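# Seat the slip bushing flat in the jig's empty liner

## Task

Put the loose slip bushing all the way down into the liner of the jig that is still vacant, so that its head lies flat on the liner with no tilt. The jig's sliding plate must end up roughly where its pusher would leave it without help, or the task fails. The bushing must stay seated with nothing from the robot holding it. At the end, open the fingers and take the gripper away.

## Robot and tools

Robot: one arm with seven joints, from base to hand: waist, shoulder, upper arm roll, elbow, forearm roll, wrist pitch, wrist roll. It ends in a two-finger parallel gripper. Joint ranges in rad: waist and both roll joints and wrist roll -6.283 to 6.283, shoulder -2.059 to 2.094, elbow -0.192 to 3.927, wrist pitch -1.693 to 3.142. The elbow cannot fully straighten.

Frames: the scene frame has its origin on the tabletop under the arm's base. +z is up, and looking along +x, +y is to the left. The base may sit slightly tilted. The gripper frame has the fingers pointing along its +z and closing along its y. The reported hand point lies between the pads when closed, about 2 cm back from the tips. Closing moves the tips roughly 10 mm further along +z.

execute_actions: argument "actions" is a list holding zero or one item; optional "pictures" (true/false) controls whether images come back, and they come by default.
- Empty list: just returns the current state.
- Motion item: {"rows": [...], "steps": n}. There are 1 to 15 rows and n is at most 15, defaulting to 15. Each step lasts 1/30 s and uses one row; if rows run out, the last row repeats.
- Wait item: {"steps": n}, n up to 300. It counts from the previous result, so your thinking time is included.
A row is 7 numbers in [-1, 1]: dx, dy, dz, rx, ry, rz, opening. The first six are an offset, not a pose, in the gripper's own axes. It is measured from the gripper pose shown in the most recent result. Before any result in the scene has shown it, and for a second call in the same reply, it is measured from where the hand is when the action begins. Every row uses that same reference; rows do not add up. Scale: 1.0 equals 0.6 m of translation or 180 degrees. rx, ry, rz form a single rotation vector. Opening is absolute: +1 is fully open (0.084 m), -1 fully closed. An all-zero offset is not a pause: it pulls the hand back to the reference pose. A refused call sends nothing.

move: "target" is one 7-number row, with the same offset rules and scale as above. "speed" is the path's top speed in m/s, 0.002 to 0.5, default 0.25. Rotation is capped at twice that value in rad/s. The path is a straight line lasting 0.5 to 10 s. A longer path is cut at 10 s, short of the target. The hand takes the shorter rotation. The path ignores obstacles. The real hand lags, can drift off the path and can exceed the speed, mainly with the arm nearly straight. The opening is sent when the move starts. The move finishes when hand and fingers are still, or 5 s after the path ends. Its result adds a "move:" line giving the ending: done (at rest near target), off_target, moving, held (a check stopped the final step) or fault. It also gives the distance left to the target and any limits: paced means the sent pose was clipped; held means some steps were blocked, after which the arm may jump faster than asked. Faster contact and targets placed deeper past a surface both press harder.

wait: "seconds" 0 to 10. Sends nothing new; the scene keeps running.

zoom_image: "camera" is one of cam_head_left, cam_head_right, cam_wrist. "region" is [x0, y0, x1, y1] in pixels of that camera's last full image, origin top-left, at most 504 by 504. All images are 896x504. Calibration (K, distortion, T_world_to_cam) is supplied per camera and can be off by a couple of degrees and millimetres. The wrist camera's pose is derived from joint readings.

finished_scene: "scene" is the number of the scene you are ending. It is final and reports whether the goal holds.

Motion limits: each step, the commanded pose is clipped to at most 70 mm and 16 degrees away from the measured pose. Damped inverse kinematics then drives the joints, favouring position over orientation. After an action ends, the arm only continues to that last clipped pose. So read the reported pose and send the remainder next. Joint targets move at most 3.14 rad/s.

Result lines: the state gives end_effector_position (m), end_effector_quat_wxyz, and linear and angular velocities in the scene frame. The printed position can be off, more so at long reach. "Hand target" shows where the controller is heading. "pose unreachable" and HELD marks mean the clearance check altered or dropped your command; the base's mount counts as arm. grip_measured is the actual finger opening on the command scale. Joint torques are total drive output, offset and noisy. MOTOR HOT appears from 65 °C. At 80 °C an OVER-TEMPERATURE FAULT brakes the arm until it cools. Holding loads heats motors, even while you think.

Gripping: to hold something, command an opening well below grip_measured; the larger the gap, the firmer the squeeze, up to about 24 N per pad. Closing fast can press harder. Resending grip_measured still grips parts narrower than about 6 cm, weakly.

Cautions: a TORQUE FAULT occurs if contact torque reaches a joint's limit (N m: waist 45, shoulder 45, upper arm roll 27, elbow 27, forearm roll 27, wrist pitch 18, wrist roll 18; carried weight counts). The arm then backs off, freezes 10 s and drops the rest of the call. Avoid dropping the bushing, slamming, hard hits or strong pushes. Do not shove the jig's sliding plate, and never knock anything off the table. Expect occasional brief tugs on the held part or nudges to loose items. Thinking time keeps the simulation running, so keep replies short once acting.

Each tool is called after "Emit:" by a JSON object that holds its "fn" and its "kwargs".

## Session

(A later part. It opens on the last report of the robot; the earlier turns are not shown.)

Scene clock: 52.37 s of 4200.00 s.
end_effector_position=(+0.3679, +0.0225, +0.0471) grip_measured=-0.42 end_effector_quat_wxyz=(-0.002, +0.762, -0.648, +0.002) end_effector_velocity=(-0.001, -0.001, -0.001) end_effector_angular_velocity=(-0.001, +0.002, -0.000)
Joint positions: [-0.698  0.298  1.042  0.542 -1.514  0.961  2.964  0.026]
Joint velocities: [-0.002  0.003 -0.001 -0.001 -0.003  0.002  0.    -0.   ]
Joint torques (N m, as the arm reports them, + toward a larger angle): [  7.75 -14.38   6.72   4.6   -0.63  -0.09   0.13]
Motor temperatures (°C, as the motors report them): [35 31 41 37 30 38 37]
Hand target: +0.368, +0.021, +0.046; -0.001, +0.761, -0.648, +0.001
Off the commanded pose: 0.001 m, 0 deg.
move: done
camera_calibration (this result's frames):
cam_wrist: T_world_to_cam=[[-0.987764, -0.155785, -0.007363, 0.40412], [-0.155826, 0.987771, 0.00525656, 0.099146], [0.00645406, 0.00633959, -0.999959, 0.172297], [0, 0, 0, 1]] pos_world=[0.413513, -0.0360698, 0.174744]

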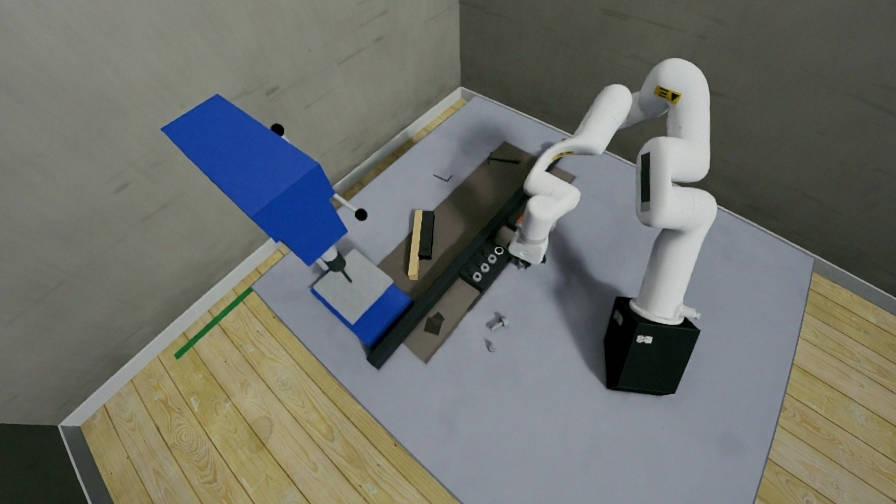

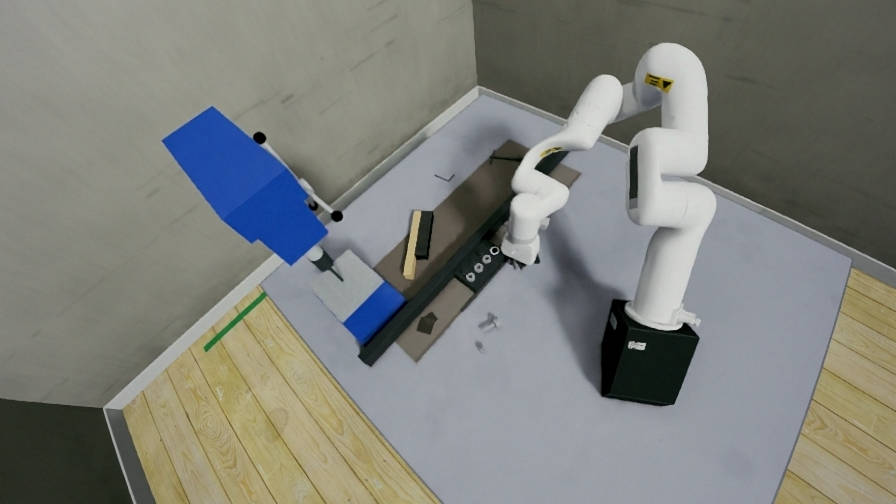

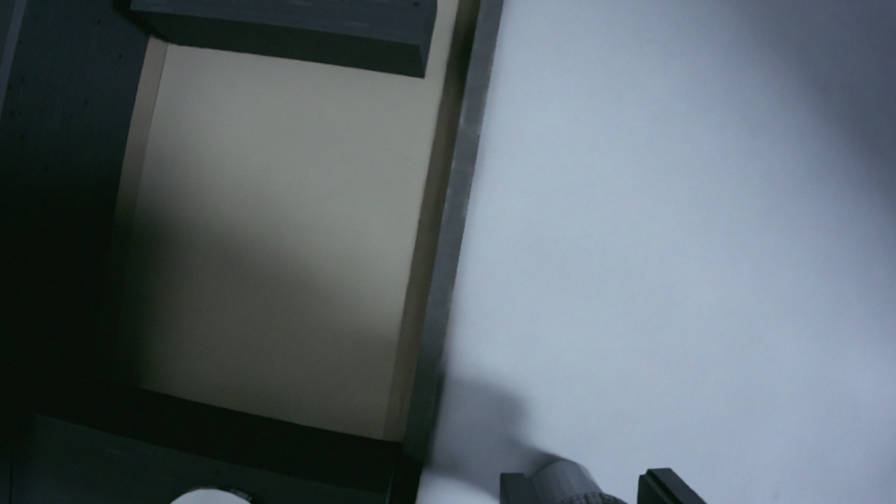

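Emit:
{"fn": "move", "kwargs": {"target": [0,0,-0.002,0,0,0,-0.7], "speed": 0.005}}

Emit:
{"fn": "move", "kwargs": {"target": [0,0,0,0,0,0,-0.2]}}

Emit:
{"fn": "move", "kwargs": {"target": [0,0,-0.05,0,0,0,-0.2], "speed": 0.05}}

Scene clock: 53.70 s of 4200.00 s.
end_effector_position=(+0.3671, +0.0210, +0.0470) grip_measured=-0.42 end_effector_quat_wxyz=(+0.000, +0.761, -0.648, +0.001) end_effector_velocity=(-0.002, +0.004, +0.002) end_effector_angular_velocity=(+0.010, +0.001, +0.007)
Joint positions: [-0.699  0.292  1.042  0.54  -1.508  0.96   2.962  0.026]
Joint velocities: [ 0.005  0.     0.002 -0.004  0.003 -0.007 -0.    -0.   ]
Joint torques (N m, as the arm reports them, + toward a larger angle): [ 11.74 -14.77  11.23   4.3   -0.12  -1.88   0.15]
Motor temperatures (°C, as the motors report them): [35 31 40 37 30 38 37]
Hand target: +0.368, +0.023, +0.048; -0.002, +0.762, -0.648, +0.002
Off the commanded pose: 0.002 m, 0 deg.
move: done
camera_calibration (this result's frames):
cam_wrist: T_world_to_cam=[[-0.988079, -0.153909, -0.00353376, 0.402914], [-0.153919, 0.98808, 0.00259996, 0.0999534], [0.00309148, 0.00311287, -0.99999, 0.173542], [0, 0, 0, 1]] pos_world=[0.412959, -0.0372899, 0.174704]

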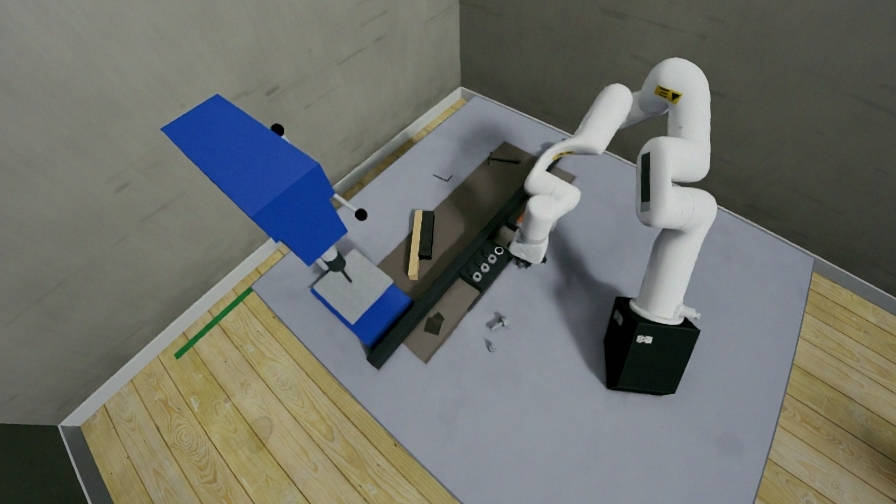

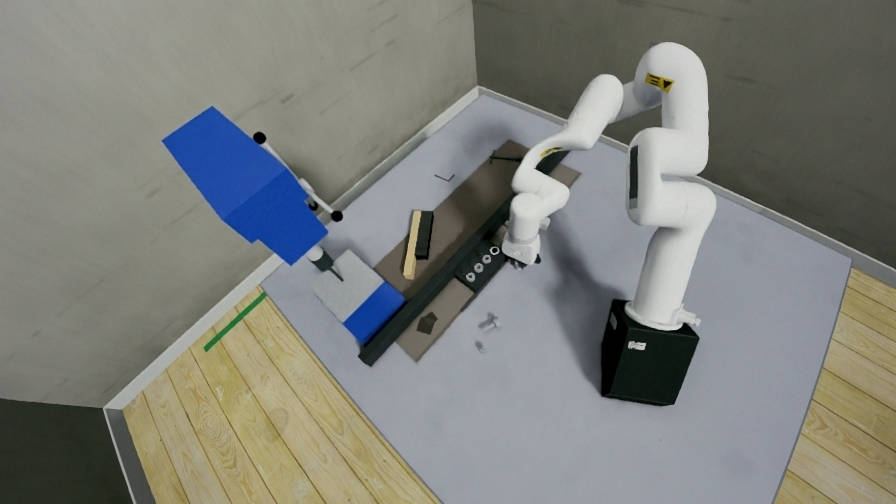

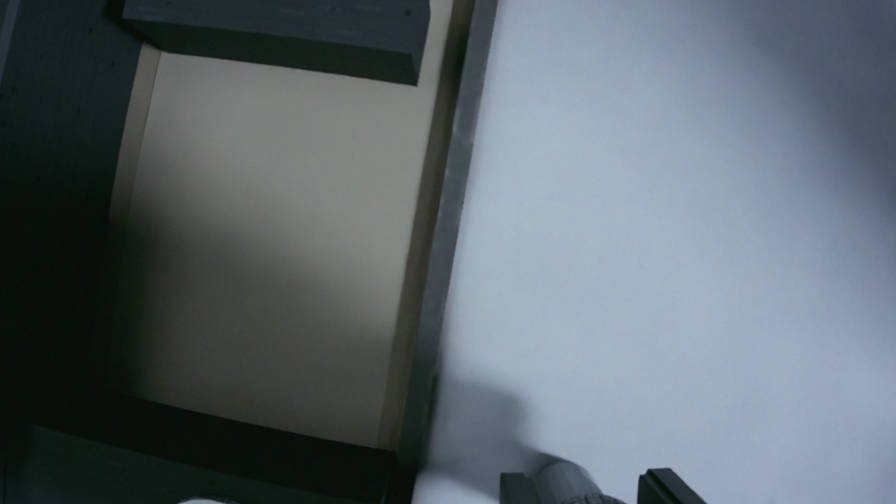

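Scene clock: 54.20 s of 4200.00 s.
end_effector_position=(+0.3671, +0.0210, +0.0470) grip_measured=-0.22 end_effector_quat_wxyz=(+0.000, +0.761, -0.648, +0.001) end_effector_velocity=(+0.002, -0.000, +0.000) end_effector_angular_velocity=(-0.000, -0.002, -0.002)
Joint positions: [-0.699  0.292  1.041  0.54  -1.508  0.96   2.962  0.035]
Joint velocities: [-0.    -0.001  0.     0.002  0.    -0.     0.    -0.   ]
Joint torques (N m, as the arm reports them, + toward a larger angle): [ 11.67 -14.65  10.92   4.08   0.06  -1.75   0.2 ]
Motor temperatures (°C, as the motors report them): [35 31 40 37 30 38 37]
Hand target: +0.367, +0.021, +0.047; +0.000, +0.761, -0.648, +0.001
Off the commanded pose: 0.000 m, 0 deg.
move: done
camera_calibration (this result's frames):
cam_wrist: T_world_to_cam=[[-0.988086, -0.153863, -0.00343874, 0.402884], [-0.153872, 0.988087, 0.00255616, 0.0999662], [0.00300448, 0.00305483, -0.999991, 0.173547], [0, 0, 0, 1]] pos_world=[0.412945, -0.0373165, 0.174675]

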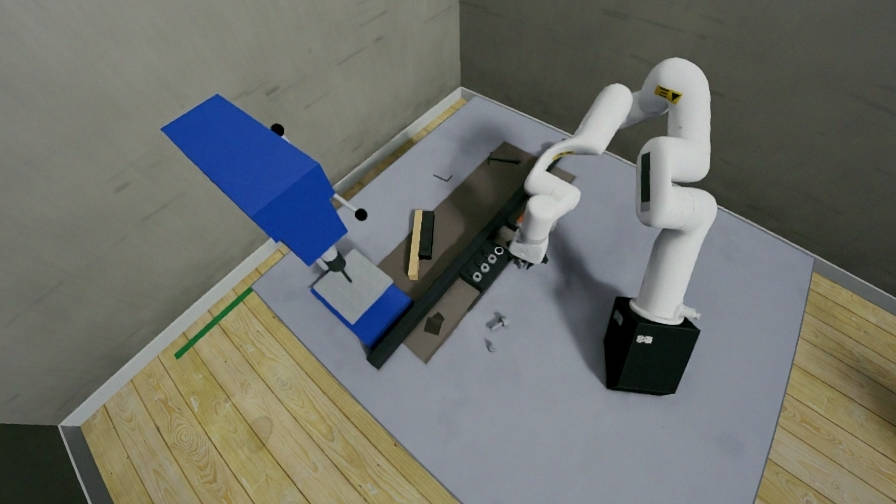

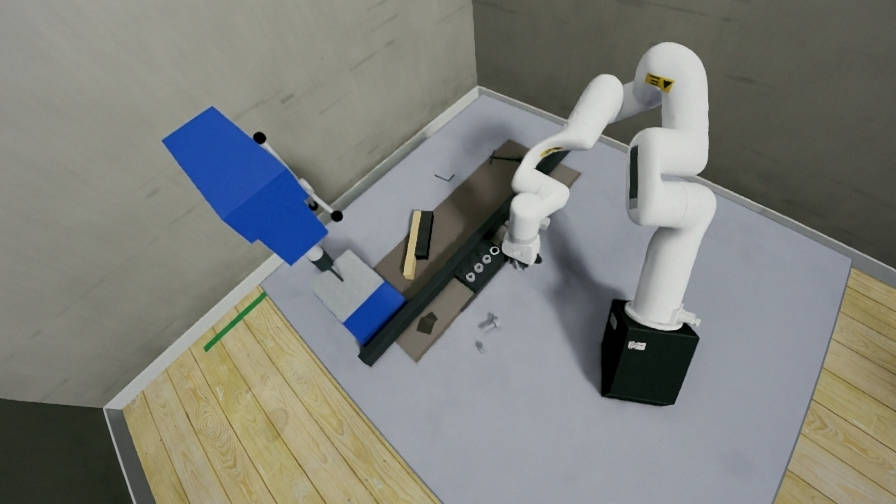

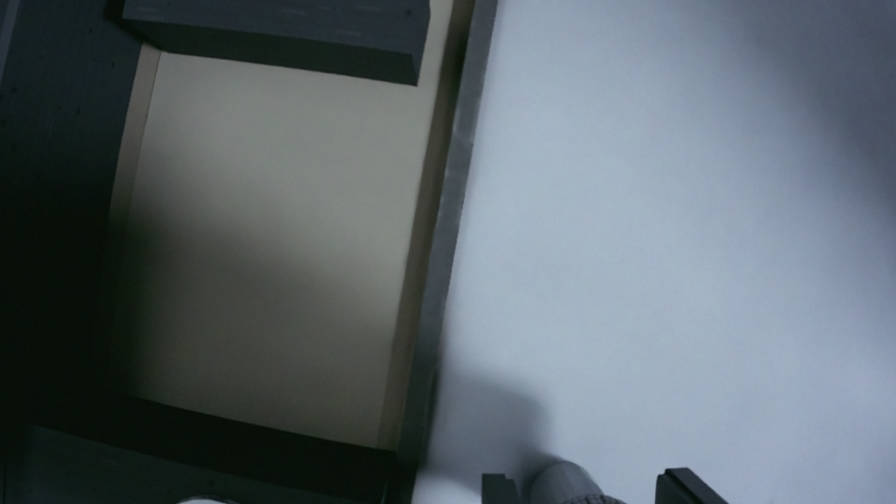

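Scene clock: 55.13 s of 4200.00 s.
end_effector_position=(+0.3669, +0.0209, +0.0768) grip_measured=-0.22 end_effector_quat_wxyz=(+0.000, +0.761, -0.648, +0.001) end_effector_velocity=(-0.001, +0.001, +0.001) end_effector_angular_velocity=(+0.005, +0.002, +0.002)
Joint positions: [-0.731  0.141  1.14   0.509 -1.341  0.888  2.892  0.035]
Joint velocities: [-0.002 -0.005  0.002 -0.002  0.007 -0.008 -0.005  0.   ]
Joint torques (N m, as the arm reports them, + toward a larger angle): [ 11.12 -12.98   9.97   7.01  -0.02  -1.77   0.22]
Motor temperatures (°C, as the motors report them): [35 31 40 37 30 38 37]
Hand target: +0.367, +0.021, +0.077; +0.000, +0.761, -0.648, +0.001
Off the commanded pose: 0.000 m, 0 deg.
move: done
camera_calibration (this result's frames):
cam_wrist: T_world_to_cam=[[-0.988146, -0.153488, -0.00308192, 0.402786], [-0.153495, 0.988147, 0.00239131, 0.0998024], [0.00267835, 0.00283603, -0.999992, 0.203435], [0, 0, 0, 1]] pos_world=[0.412785, -0.0373737, 0.204436]

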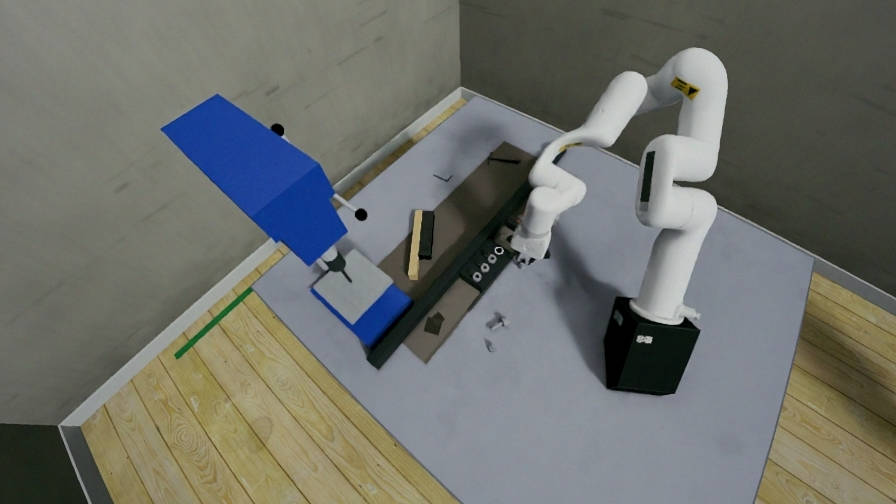

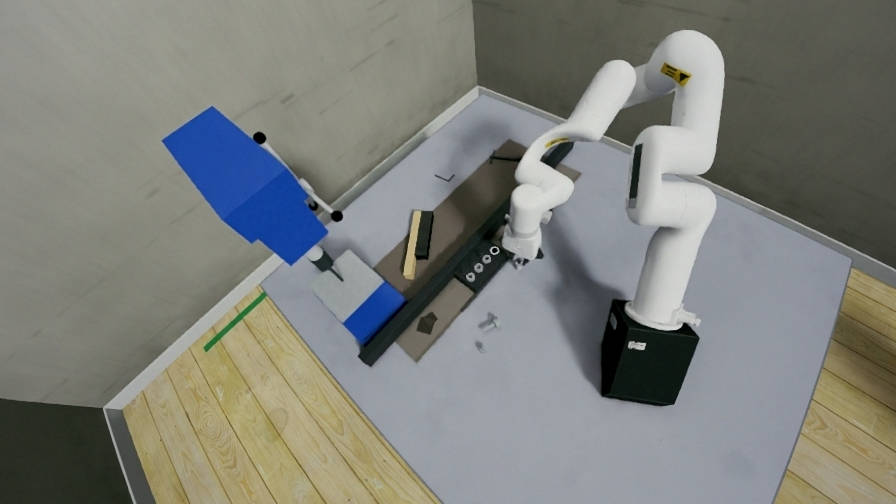

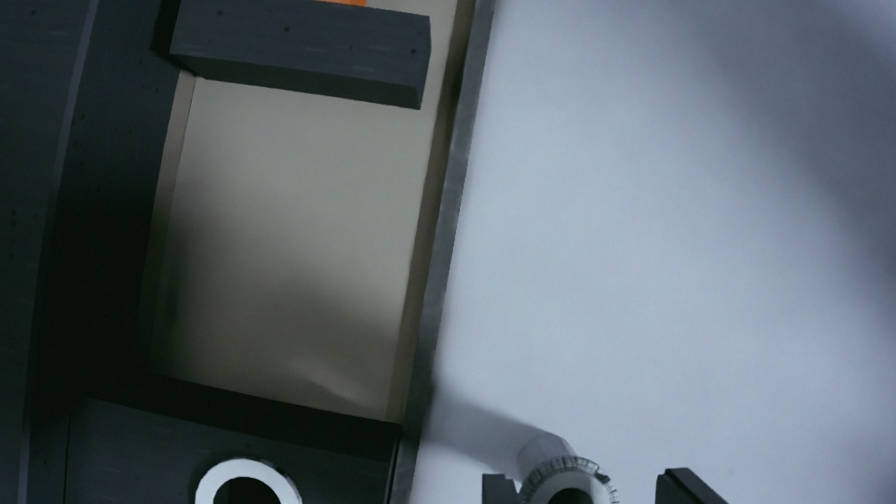

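Emit:
{"fn": "move", "kwargs": {"target": [0,-0.0065,0,0,0,0,-0.15], "speed": 0.02}}

Emit:
{"fn": "zoom_image", "kwargs": {"camera": "cam_wrist", "region": [460,404,740,504]}}

Scene clock: 56.43 s of 4200.00 s.
end_effector_position=(+0.3707, +0.0215, +0.0768) grip_measured=-0.16 end_effector_quat_wxyz=(+0.000, +0.761, -0.648, +0.001) end_effector_velocity=(-0.000, +0.000, +0.000) end_effector_angular_velocity=(-0.001, -0.000, +0.002)
Joint positions: [-0.726  0.155  1.136  0.521 -1.344  0.9    2.888  0.037]
Joint velocities: [ 0.001  0.002 -0.     0.001 -0.     0.002 -0.001  0.   ]
Joint torques (N m, as the arm reports them, + toward a larger angle): [ 11.63 -13.58  10.12   6.9   -0.08  -1.69   0.17]
Motor temperatures (°C, as the motors report them): [35 31 40 37 30 38 37]
Hand target: +0.371, +0.022, +0.077; +0.000, +0.761, -0.648, +0.001
Off the commanded pose: 0.000 m, 0 deg.
move: done
camera_calibration (this result's frames):
cam_wrist: T_world_to_cam=[[-0.98814, -0.153524, -0.00307428, 0.406651], [-0.153531, 0.988141, 0.00243236, 0.0997701], [0.0026644, 0.00287552, -0.999992, 0.203446], [0, 0, 0, 1]] pos_world=[0.416604, -0.0367414, 0.204452]

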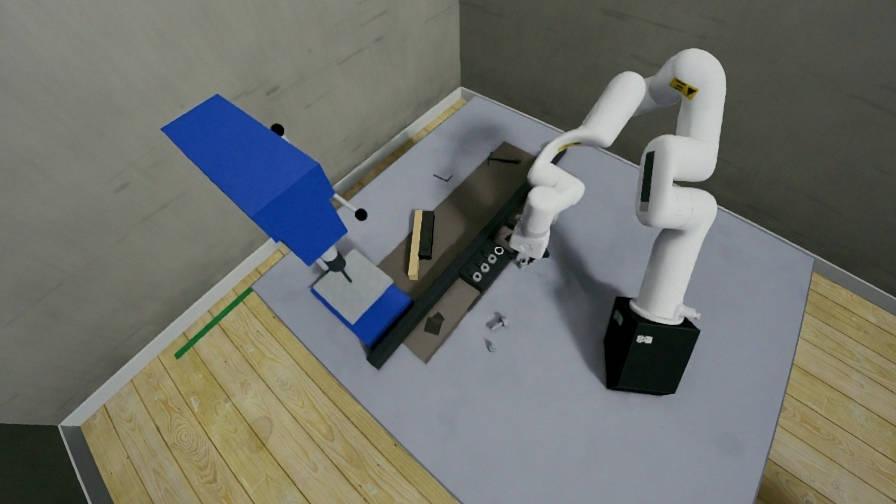

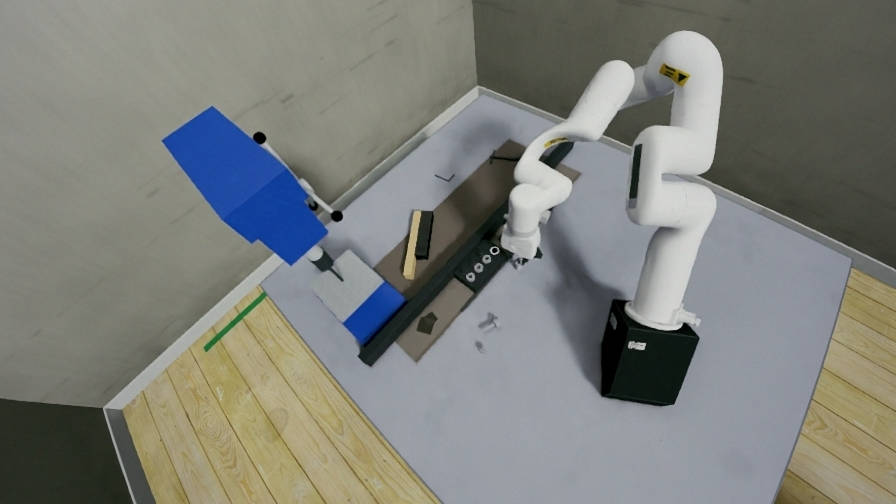

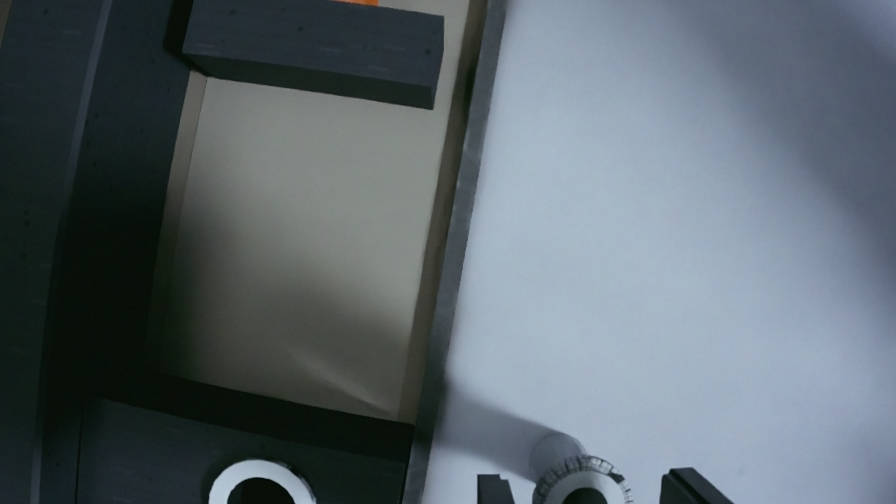

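Region (460, 404, 740, 504) of cam_wrist's 896x504 image, scaled by 1.800, with more detail than that image has; it fills the top 180 rows of this view, and the rest is white.

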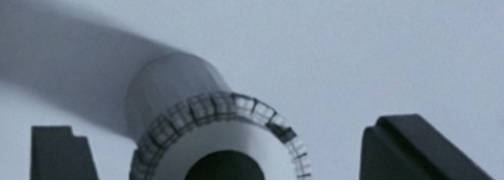

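Emit:
{"fn": "move", "kwargs": {"target": [0,-0.002,0.038,0,0,0,-0.15], "speed": 0.04}}

Emit:
{"fn": "move", "kwargs": {"target": [0,0,0,0,0,0,-0.4]}}

Emit:
{"fn": "move", "kwargs": {"target": [0,0,0,0,0,0,-0.9]}}

Emit:
{"fn": "move", "kwargs": {"target": [0,0,-0.105,0,0,0,-0.9], "speed": 0.1}}

Scene clock: 57.97 s of 4200.00 s.
end_effector_position=(+0.3720, +0.0218, +0.0542) grip_measured=-0.16 end_effector_quat_wxyz=(+0.000, +0.761, -0.648, +0.001) end_effector_velocity=(+0.001, -0.000, -0.000) end_effector_angular_velocity=(-0.002, -0.002, -0.000)
Joint positions: [-0.701  0.273  1.062  0.548 -1.47   0.957  2.94   0.037]
Joint velocities: [ 0.002  0.003 -0.002  0.001 -0.004  0.004  0.002  0.   ]
Joint torques (N m, as the arm reports them, + toward a larger angle): [ 11.84 -14.61  10.9    4.82   0.08  -1.69   0.17]
Motor temperatures (°C, as the motors report them): [35 31 40 37 30 38 37]
Hand target: +0.372, +0.022, +0.054; +0.000, +0.761, -0.648, +0.001
Off the commanded pose: 0.000 m, 0 deg.
move: done
camera_calibration (this result's frames):
cam_wrist: T_world_to_cam=[[-0.988096, -0.153803, -0.00332377, 0.407906], [-0.153812, 0.988097, 0.00251546, 0.0998909], [0.00289732, 0.00299676, -0.999991, 0.18075], [0, 0, 0, 1]] pos_world=[0.417891, -0.0365062, 0.181853]

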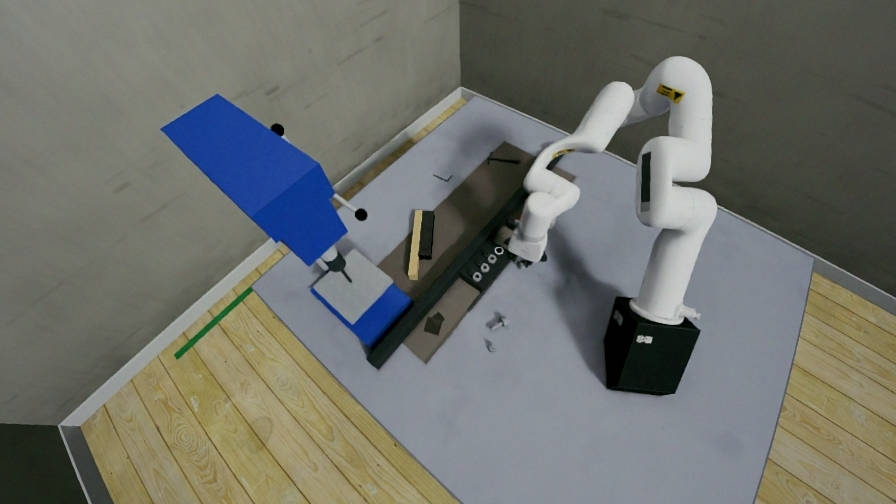

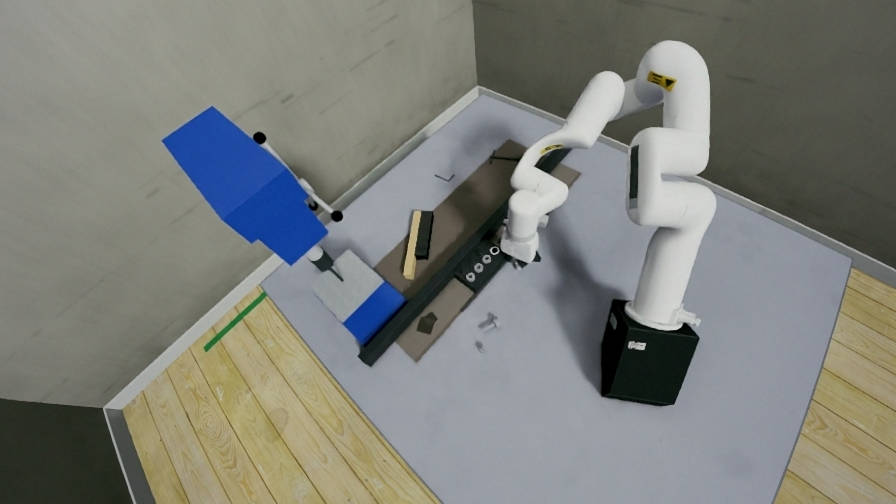

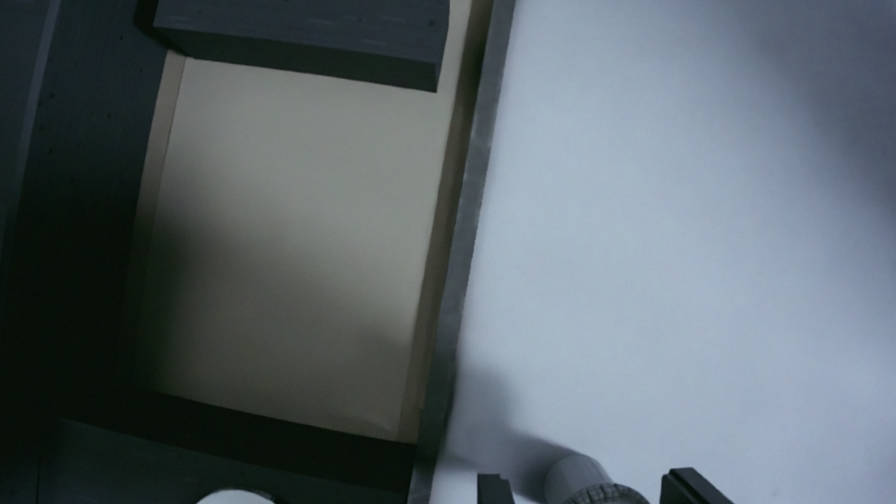

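Scene clock: 58.47 s of 4200.00 s.
end_effector_position=(+0.3720, +0.0218, +0.0542) grip_measured=-0.41 end_effector_quat_wxyz=(+0.000, +0.761, -0.648, +0.001) end_effector_velocity=(+0.001, -0.000, -0.000) end_effector_angular_velocity=(-0.001, -0.001, -0.001)
Joint positions: [-0.701  0.273  1.062  0.548 -1.47   0.957  2.94   0.026]
Joint velocities: [-0.    -0.     0.     0.001  0.     0.001 -0.     0.   ]
Joint torques (N m, as the arm reports them, + toward a larger angle): [ 11.7  -14.45  10.87   4.8   -0.02  -1.75   0.19]
Motor temperatures (°C, as the motors report them): [35 31 40 37 30 38 37]
Hand target: +0.372, +0.022, +0.054; +0.000, +0.761, -0.648, +0.001
Off the commanded pose: 0.000 m, 0 deg.
move: done
camera_calibration (this result's frames):
cam_wrist: T_world_to_cam=[[-0.988092, -0.153826, -0.00343741, 0.40795], [-0.153835, 0.988093, 0.00249751, 0.0998942], [0.0030123, 0.00299657, -0.999991, 0.18074], [0, 0, 0, 1]] pos_world=[0.417914, -0.0364932, 0.181891]

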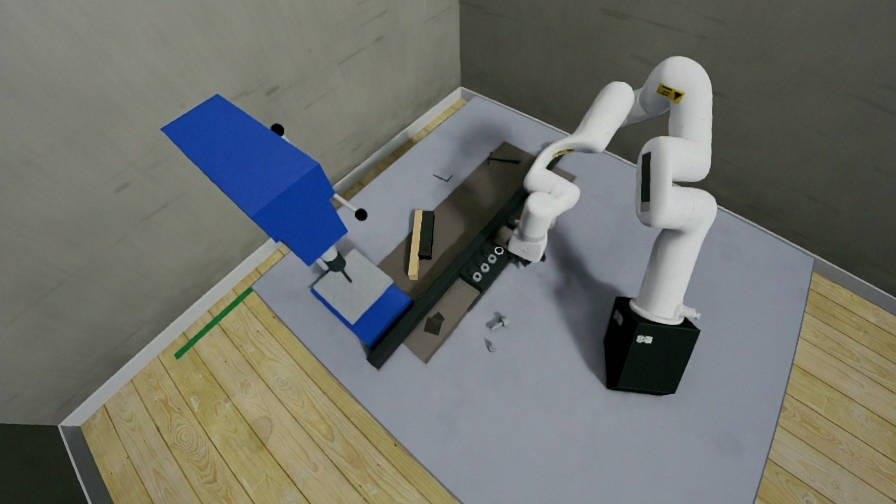

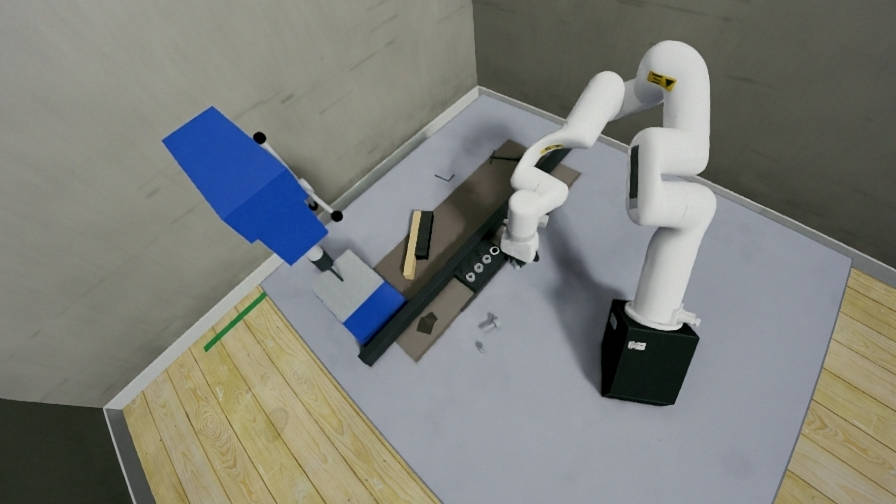

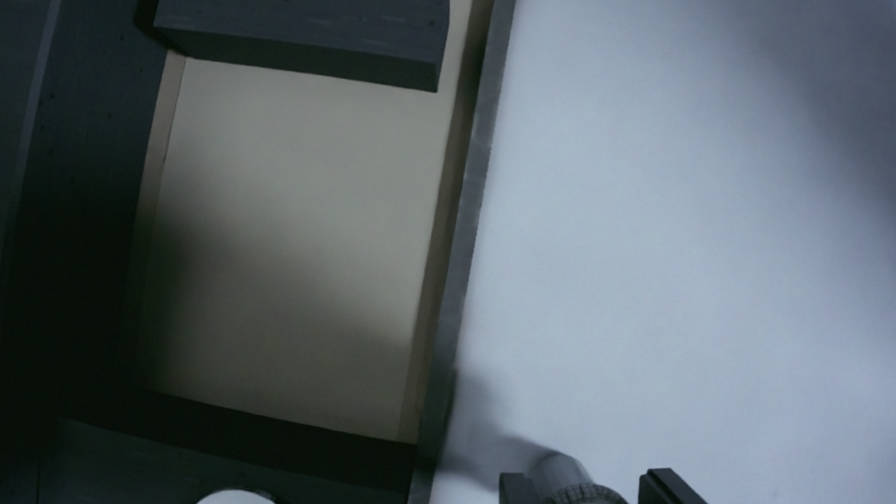

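Scene clock: 58.97 s of 4200.00 s.
end_effector_position=(+0.3720, +0.0218, +0.0542) grip_measured=-0.42 end_effector_quat_wxyz=(+0.000, +0.761, -0.648, +0.001) end_effector_velocity=(-0.000, +0.000, +0.000) end_effector_angular_velocity=(+0.000, -0.000, +0.001)
Joint positions: [-0.701  0.273  1.062  0.548 -1.47   0.957  2.94   0.026]
Joint velocities: [ 0. -0. -0. -0. -0. -0. -0.  0.]
Joint torques (N m, as the arm reports them, + toward a larger angle): [ 11.53 -14.55  10.84   4.72   0.    -1.61   0.12]
Motor temperatures (°C, as the motors report them): [35 31 40 37 30 38 37]
Hand target: +0.372, +0.022, +0.054; +0.000, +0.761, -0.648, +0.001
Off the commanded pose: 0.000 m, 0 deg.
move: done
camera_calibration (this result's frames):
cam_wrist: T_world_to_cam=[[-0.988087, -0.153858, -0.00348529, 0.407962], [-0.153867, 0.988088, 0.00256396, 0.0998742], [0.00304928, 0.00306969, -0.999991, 0.180742], [0, 0, 0, 1]] pos_world=[0.417918, -0.0364709, 0.181906]

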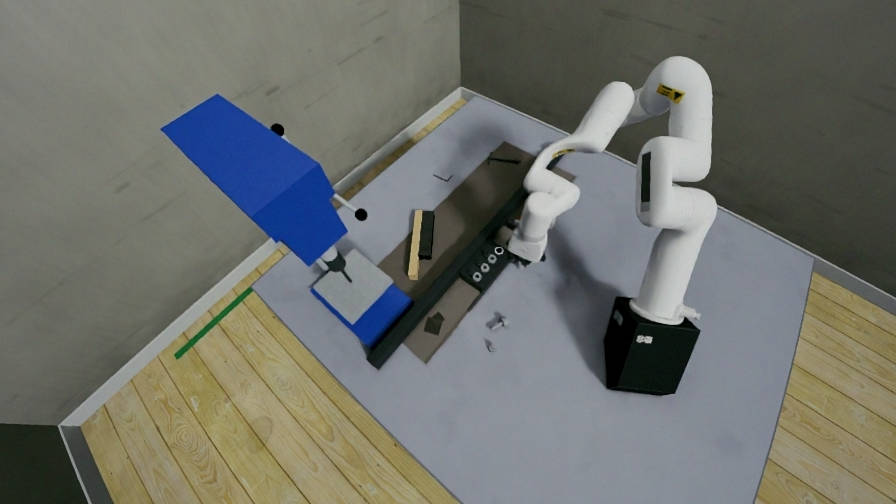

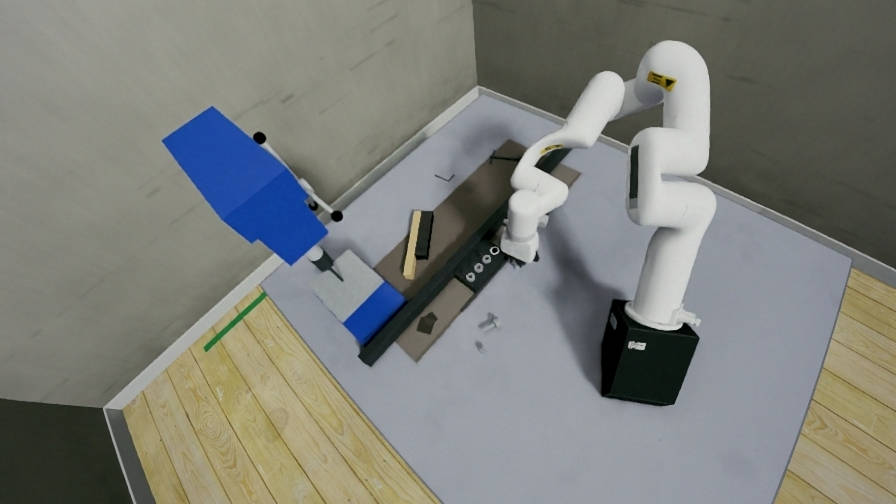

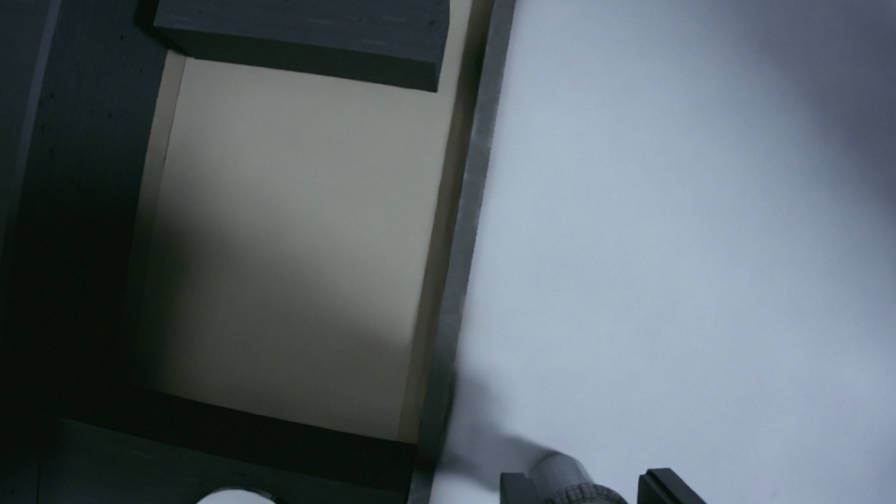

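Scene clock: 60.10 s of 4200.00 s.
end_effector_position=(+0.3718, +0.0218, +0.1169) grip_measured=-0.42 end_effector_quat_wxyz=(+0.000, +0.761, -0.649, +0.001) end_effector_velocity=(+0.000, +0.002, +0.002) end_effector_angular_velocity=(+0.011, -0.002, +0.004)
Joint positions: [-0.696 -0.135  1.193  0.48  -1.008  0.751  2.696  0.026]
Joint velocities: [ 0.012 -0.013 -0.011 -0.004  0.014 -0.018 -0.016  0.   ]
Joint torques (N m, as the arm reports them, + toward a larger angle): [ 10.89 -10.9    7.89  11.55  -0.07  -1.67   0.21]
Motor temperatures (°C, as the motors report them): [35 31 40 37 30 38 37]
Hand target: +0.372, +0.022, +0.117; +0.000, +0.761, -0.649, +0.001
Off the commanded pose: 0.000 m, 0 deg.
move: done
camera_calibration (this result's frames):
cam_wrist: T_world_to_cam=[[-0.988227, -0.152967, -0.00298145, 0.407875], [-0.152974, 0.988227, 0.0024602, 0.0993749], [0.00257002, 0.00288732, -0.999993, 0.243599], [0, 0, 0, 1]] pos_world=[0.417648, -0.0365171, 0.244568]

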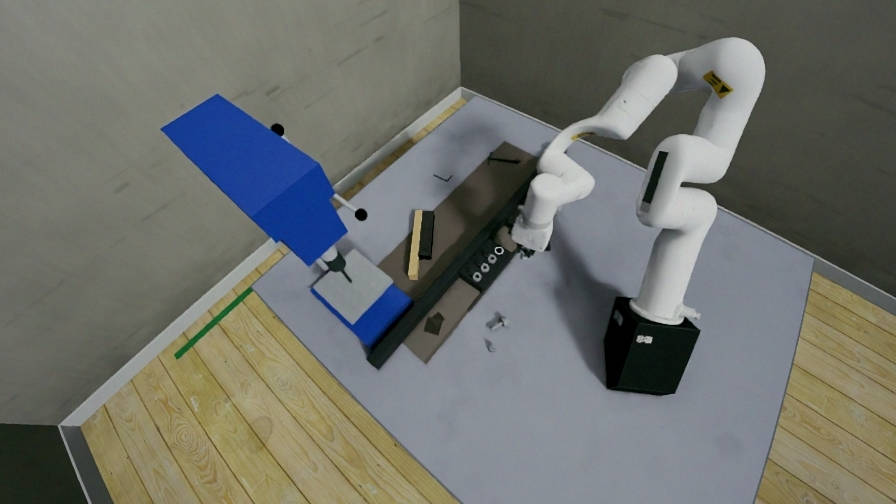

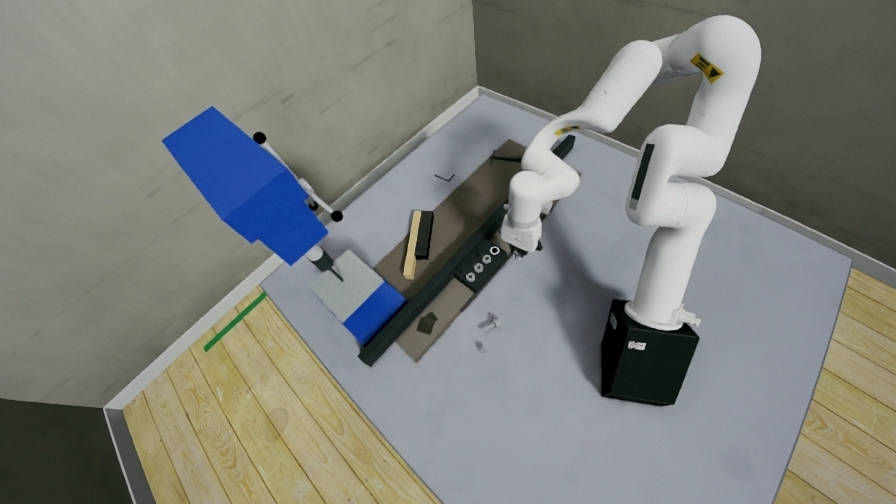

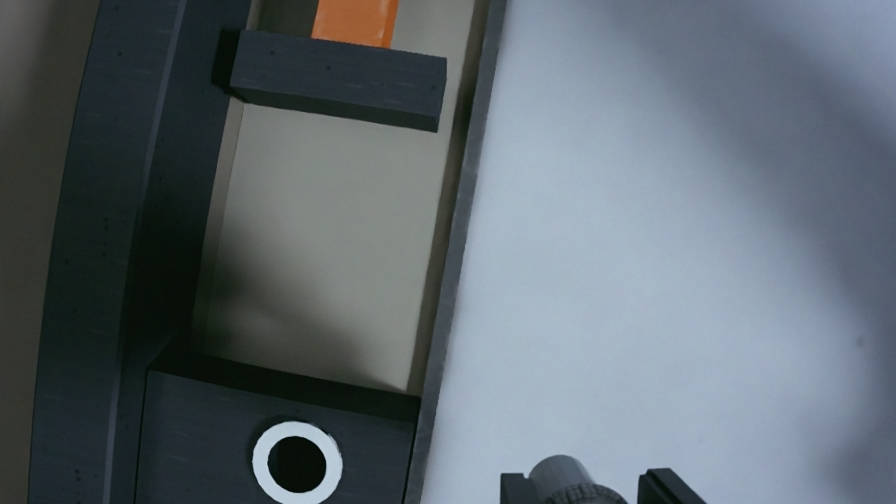

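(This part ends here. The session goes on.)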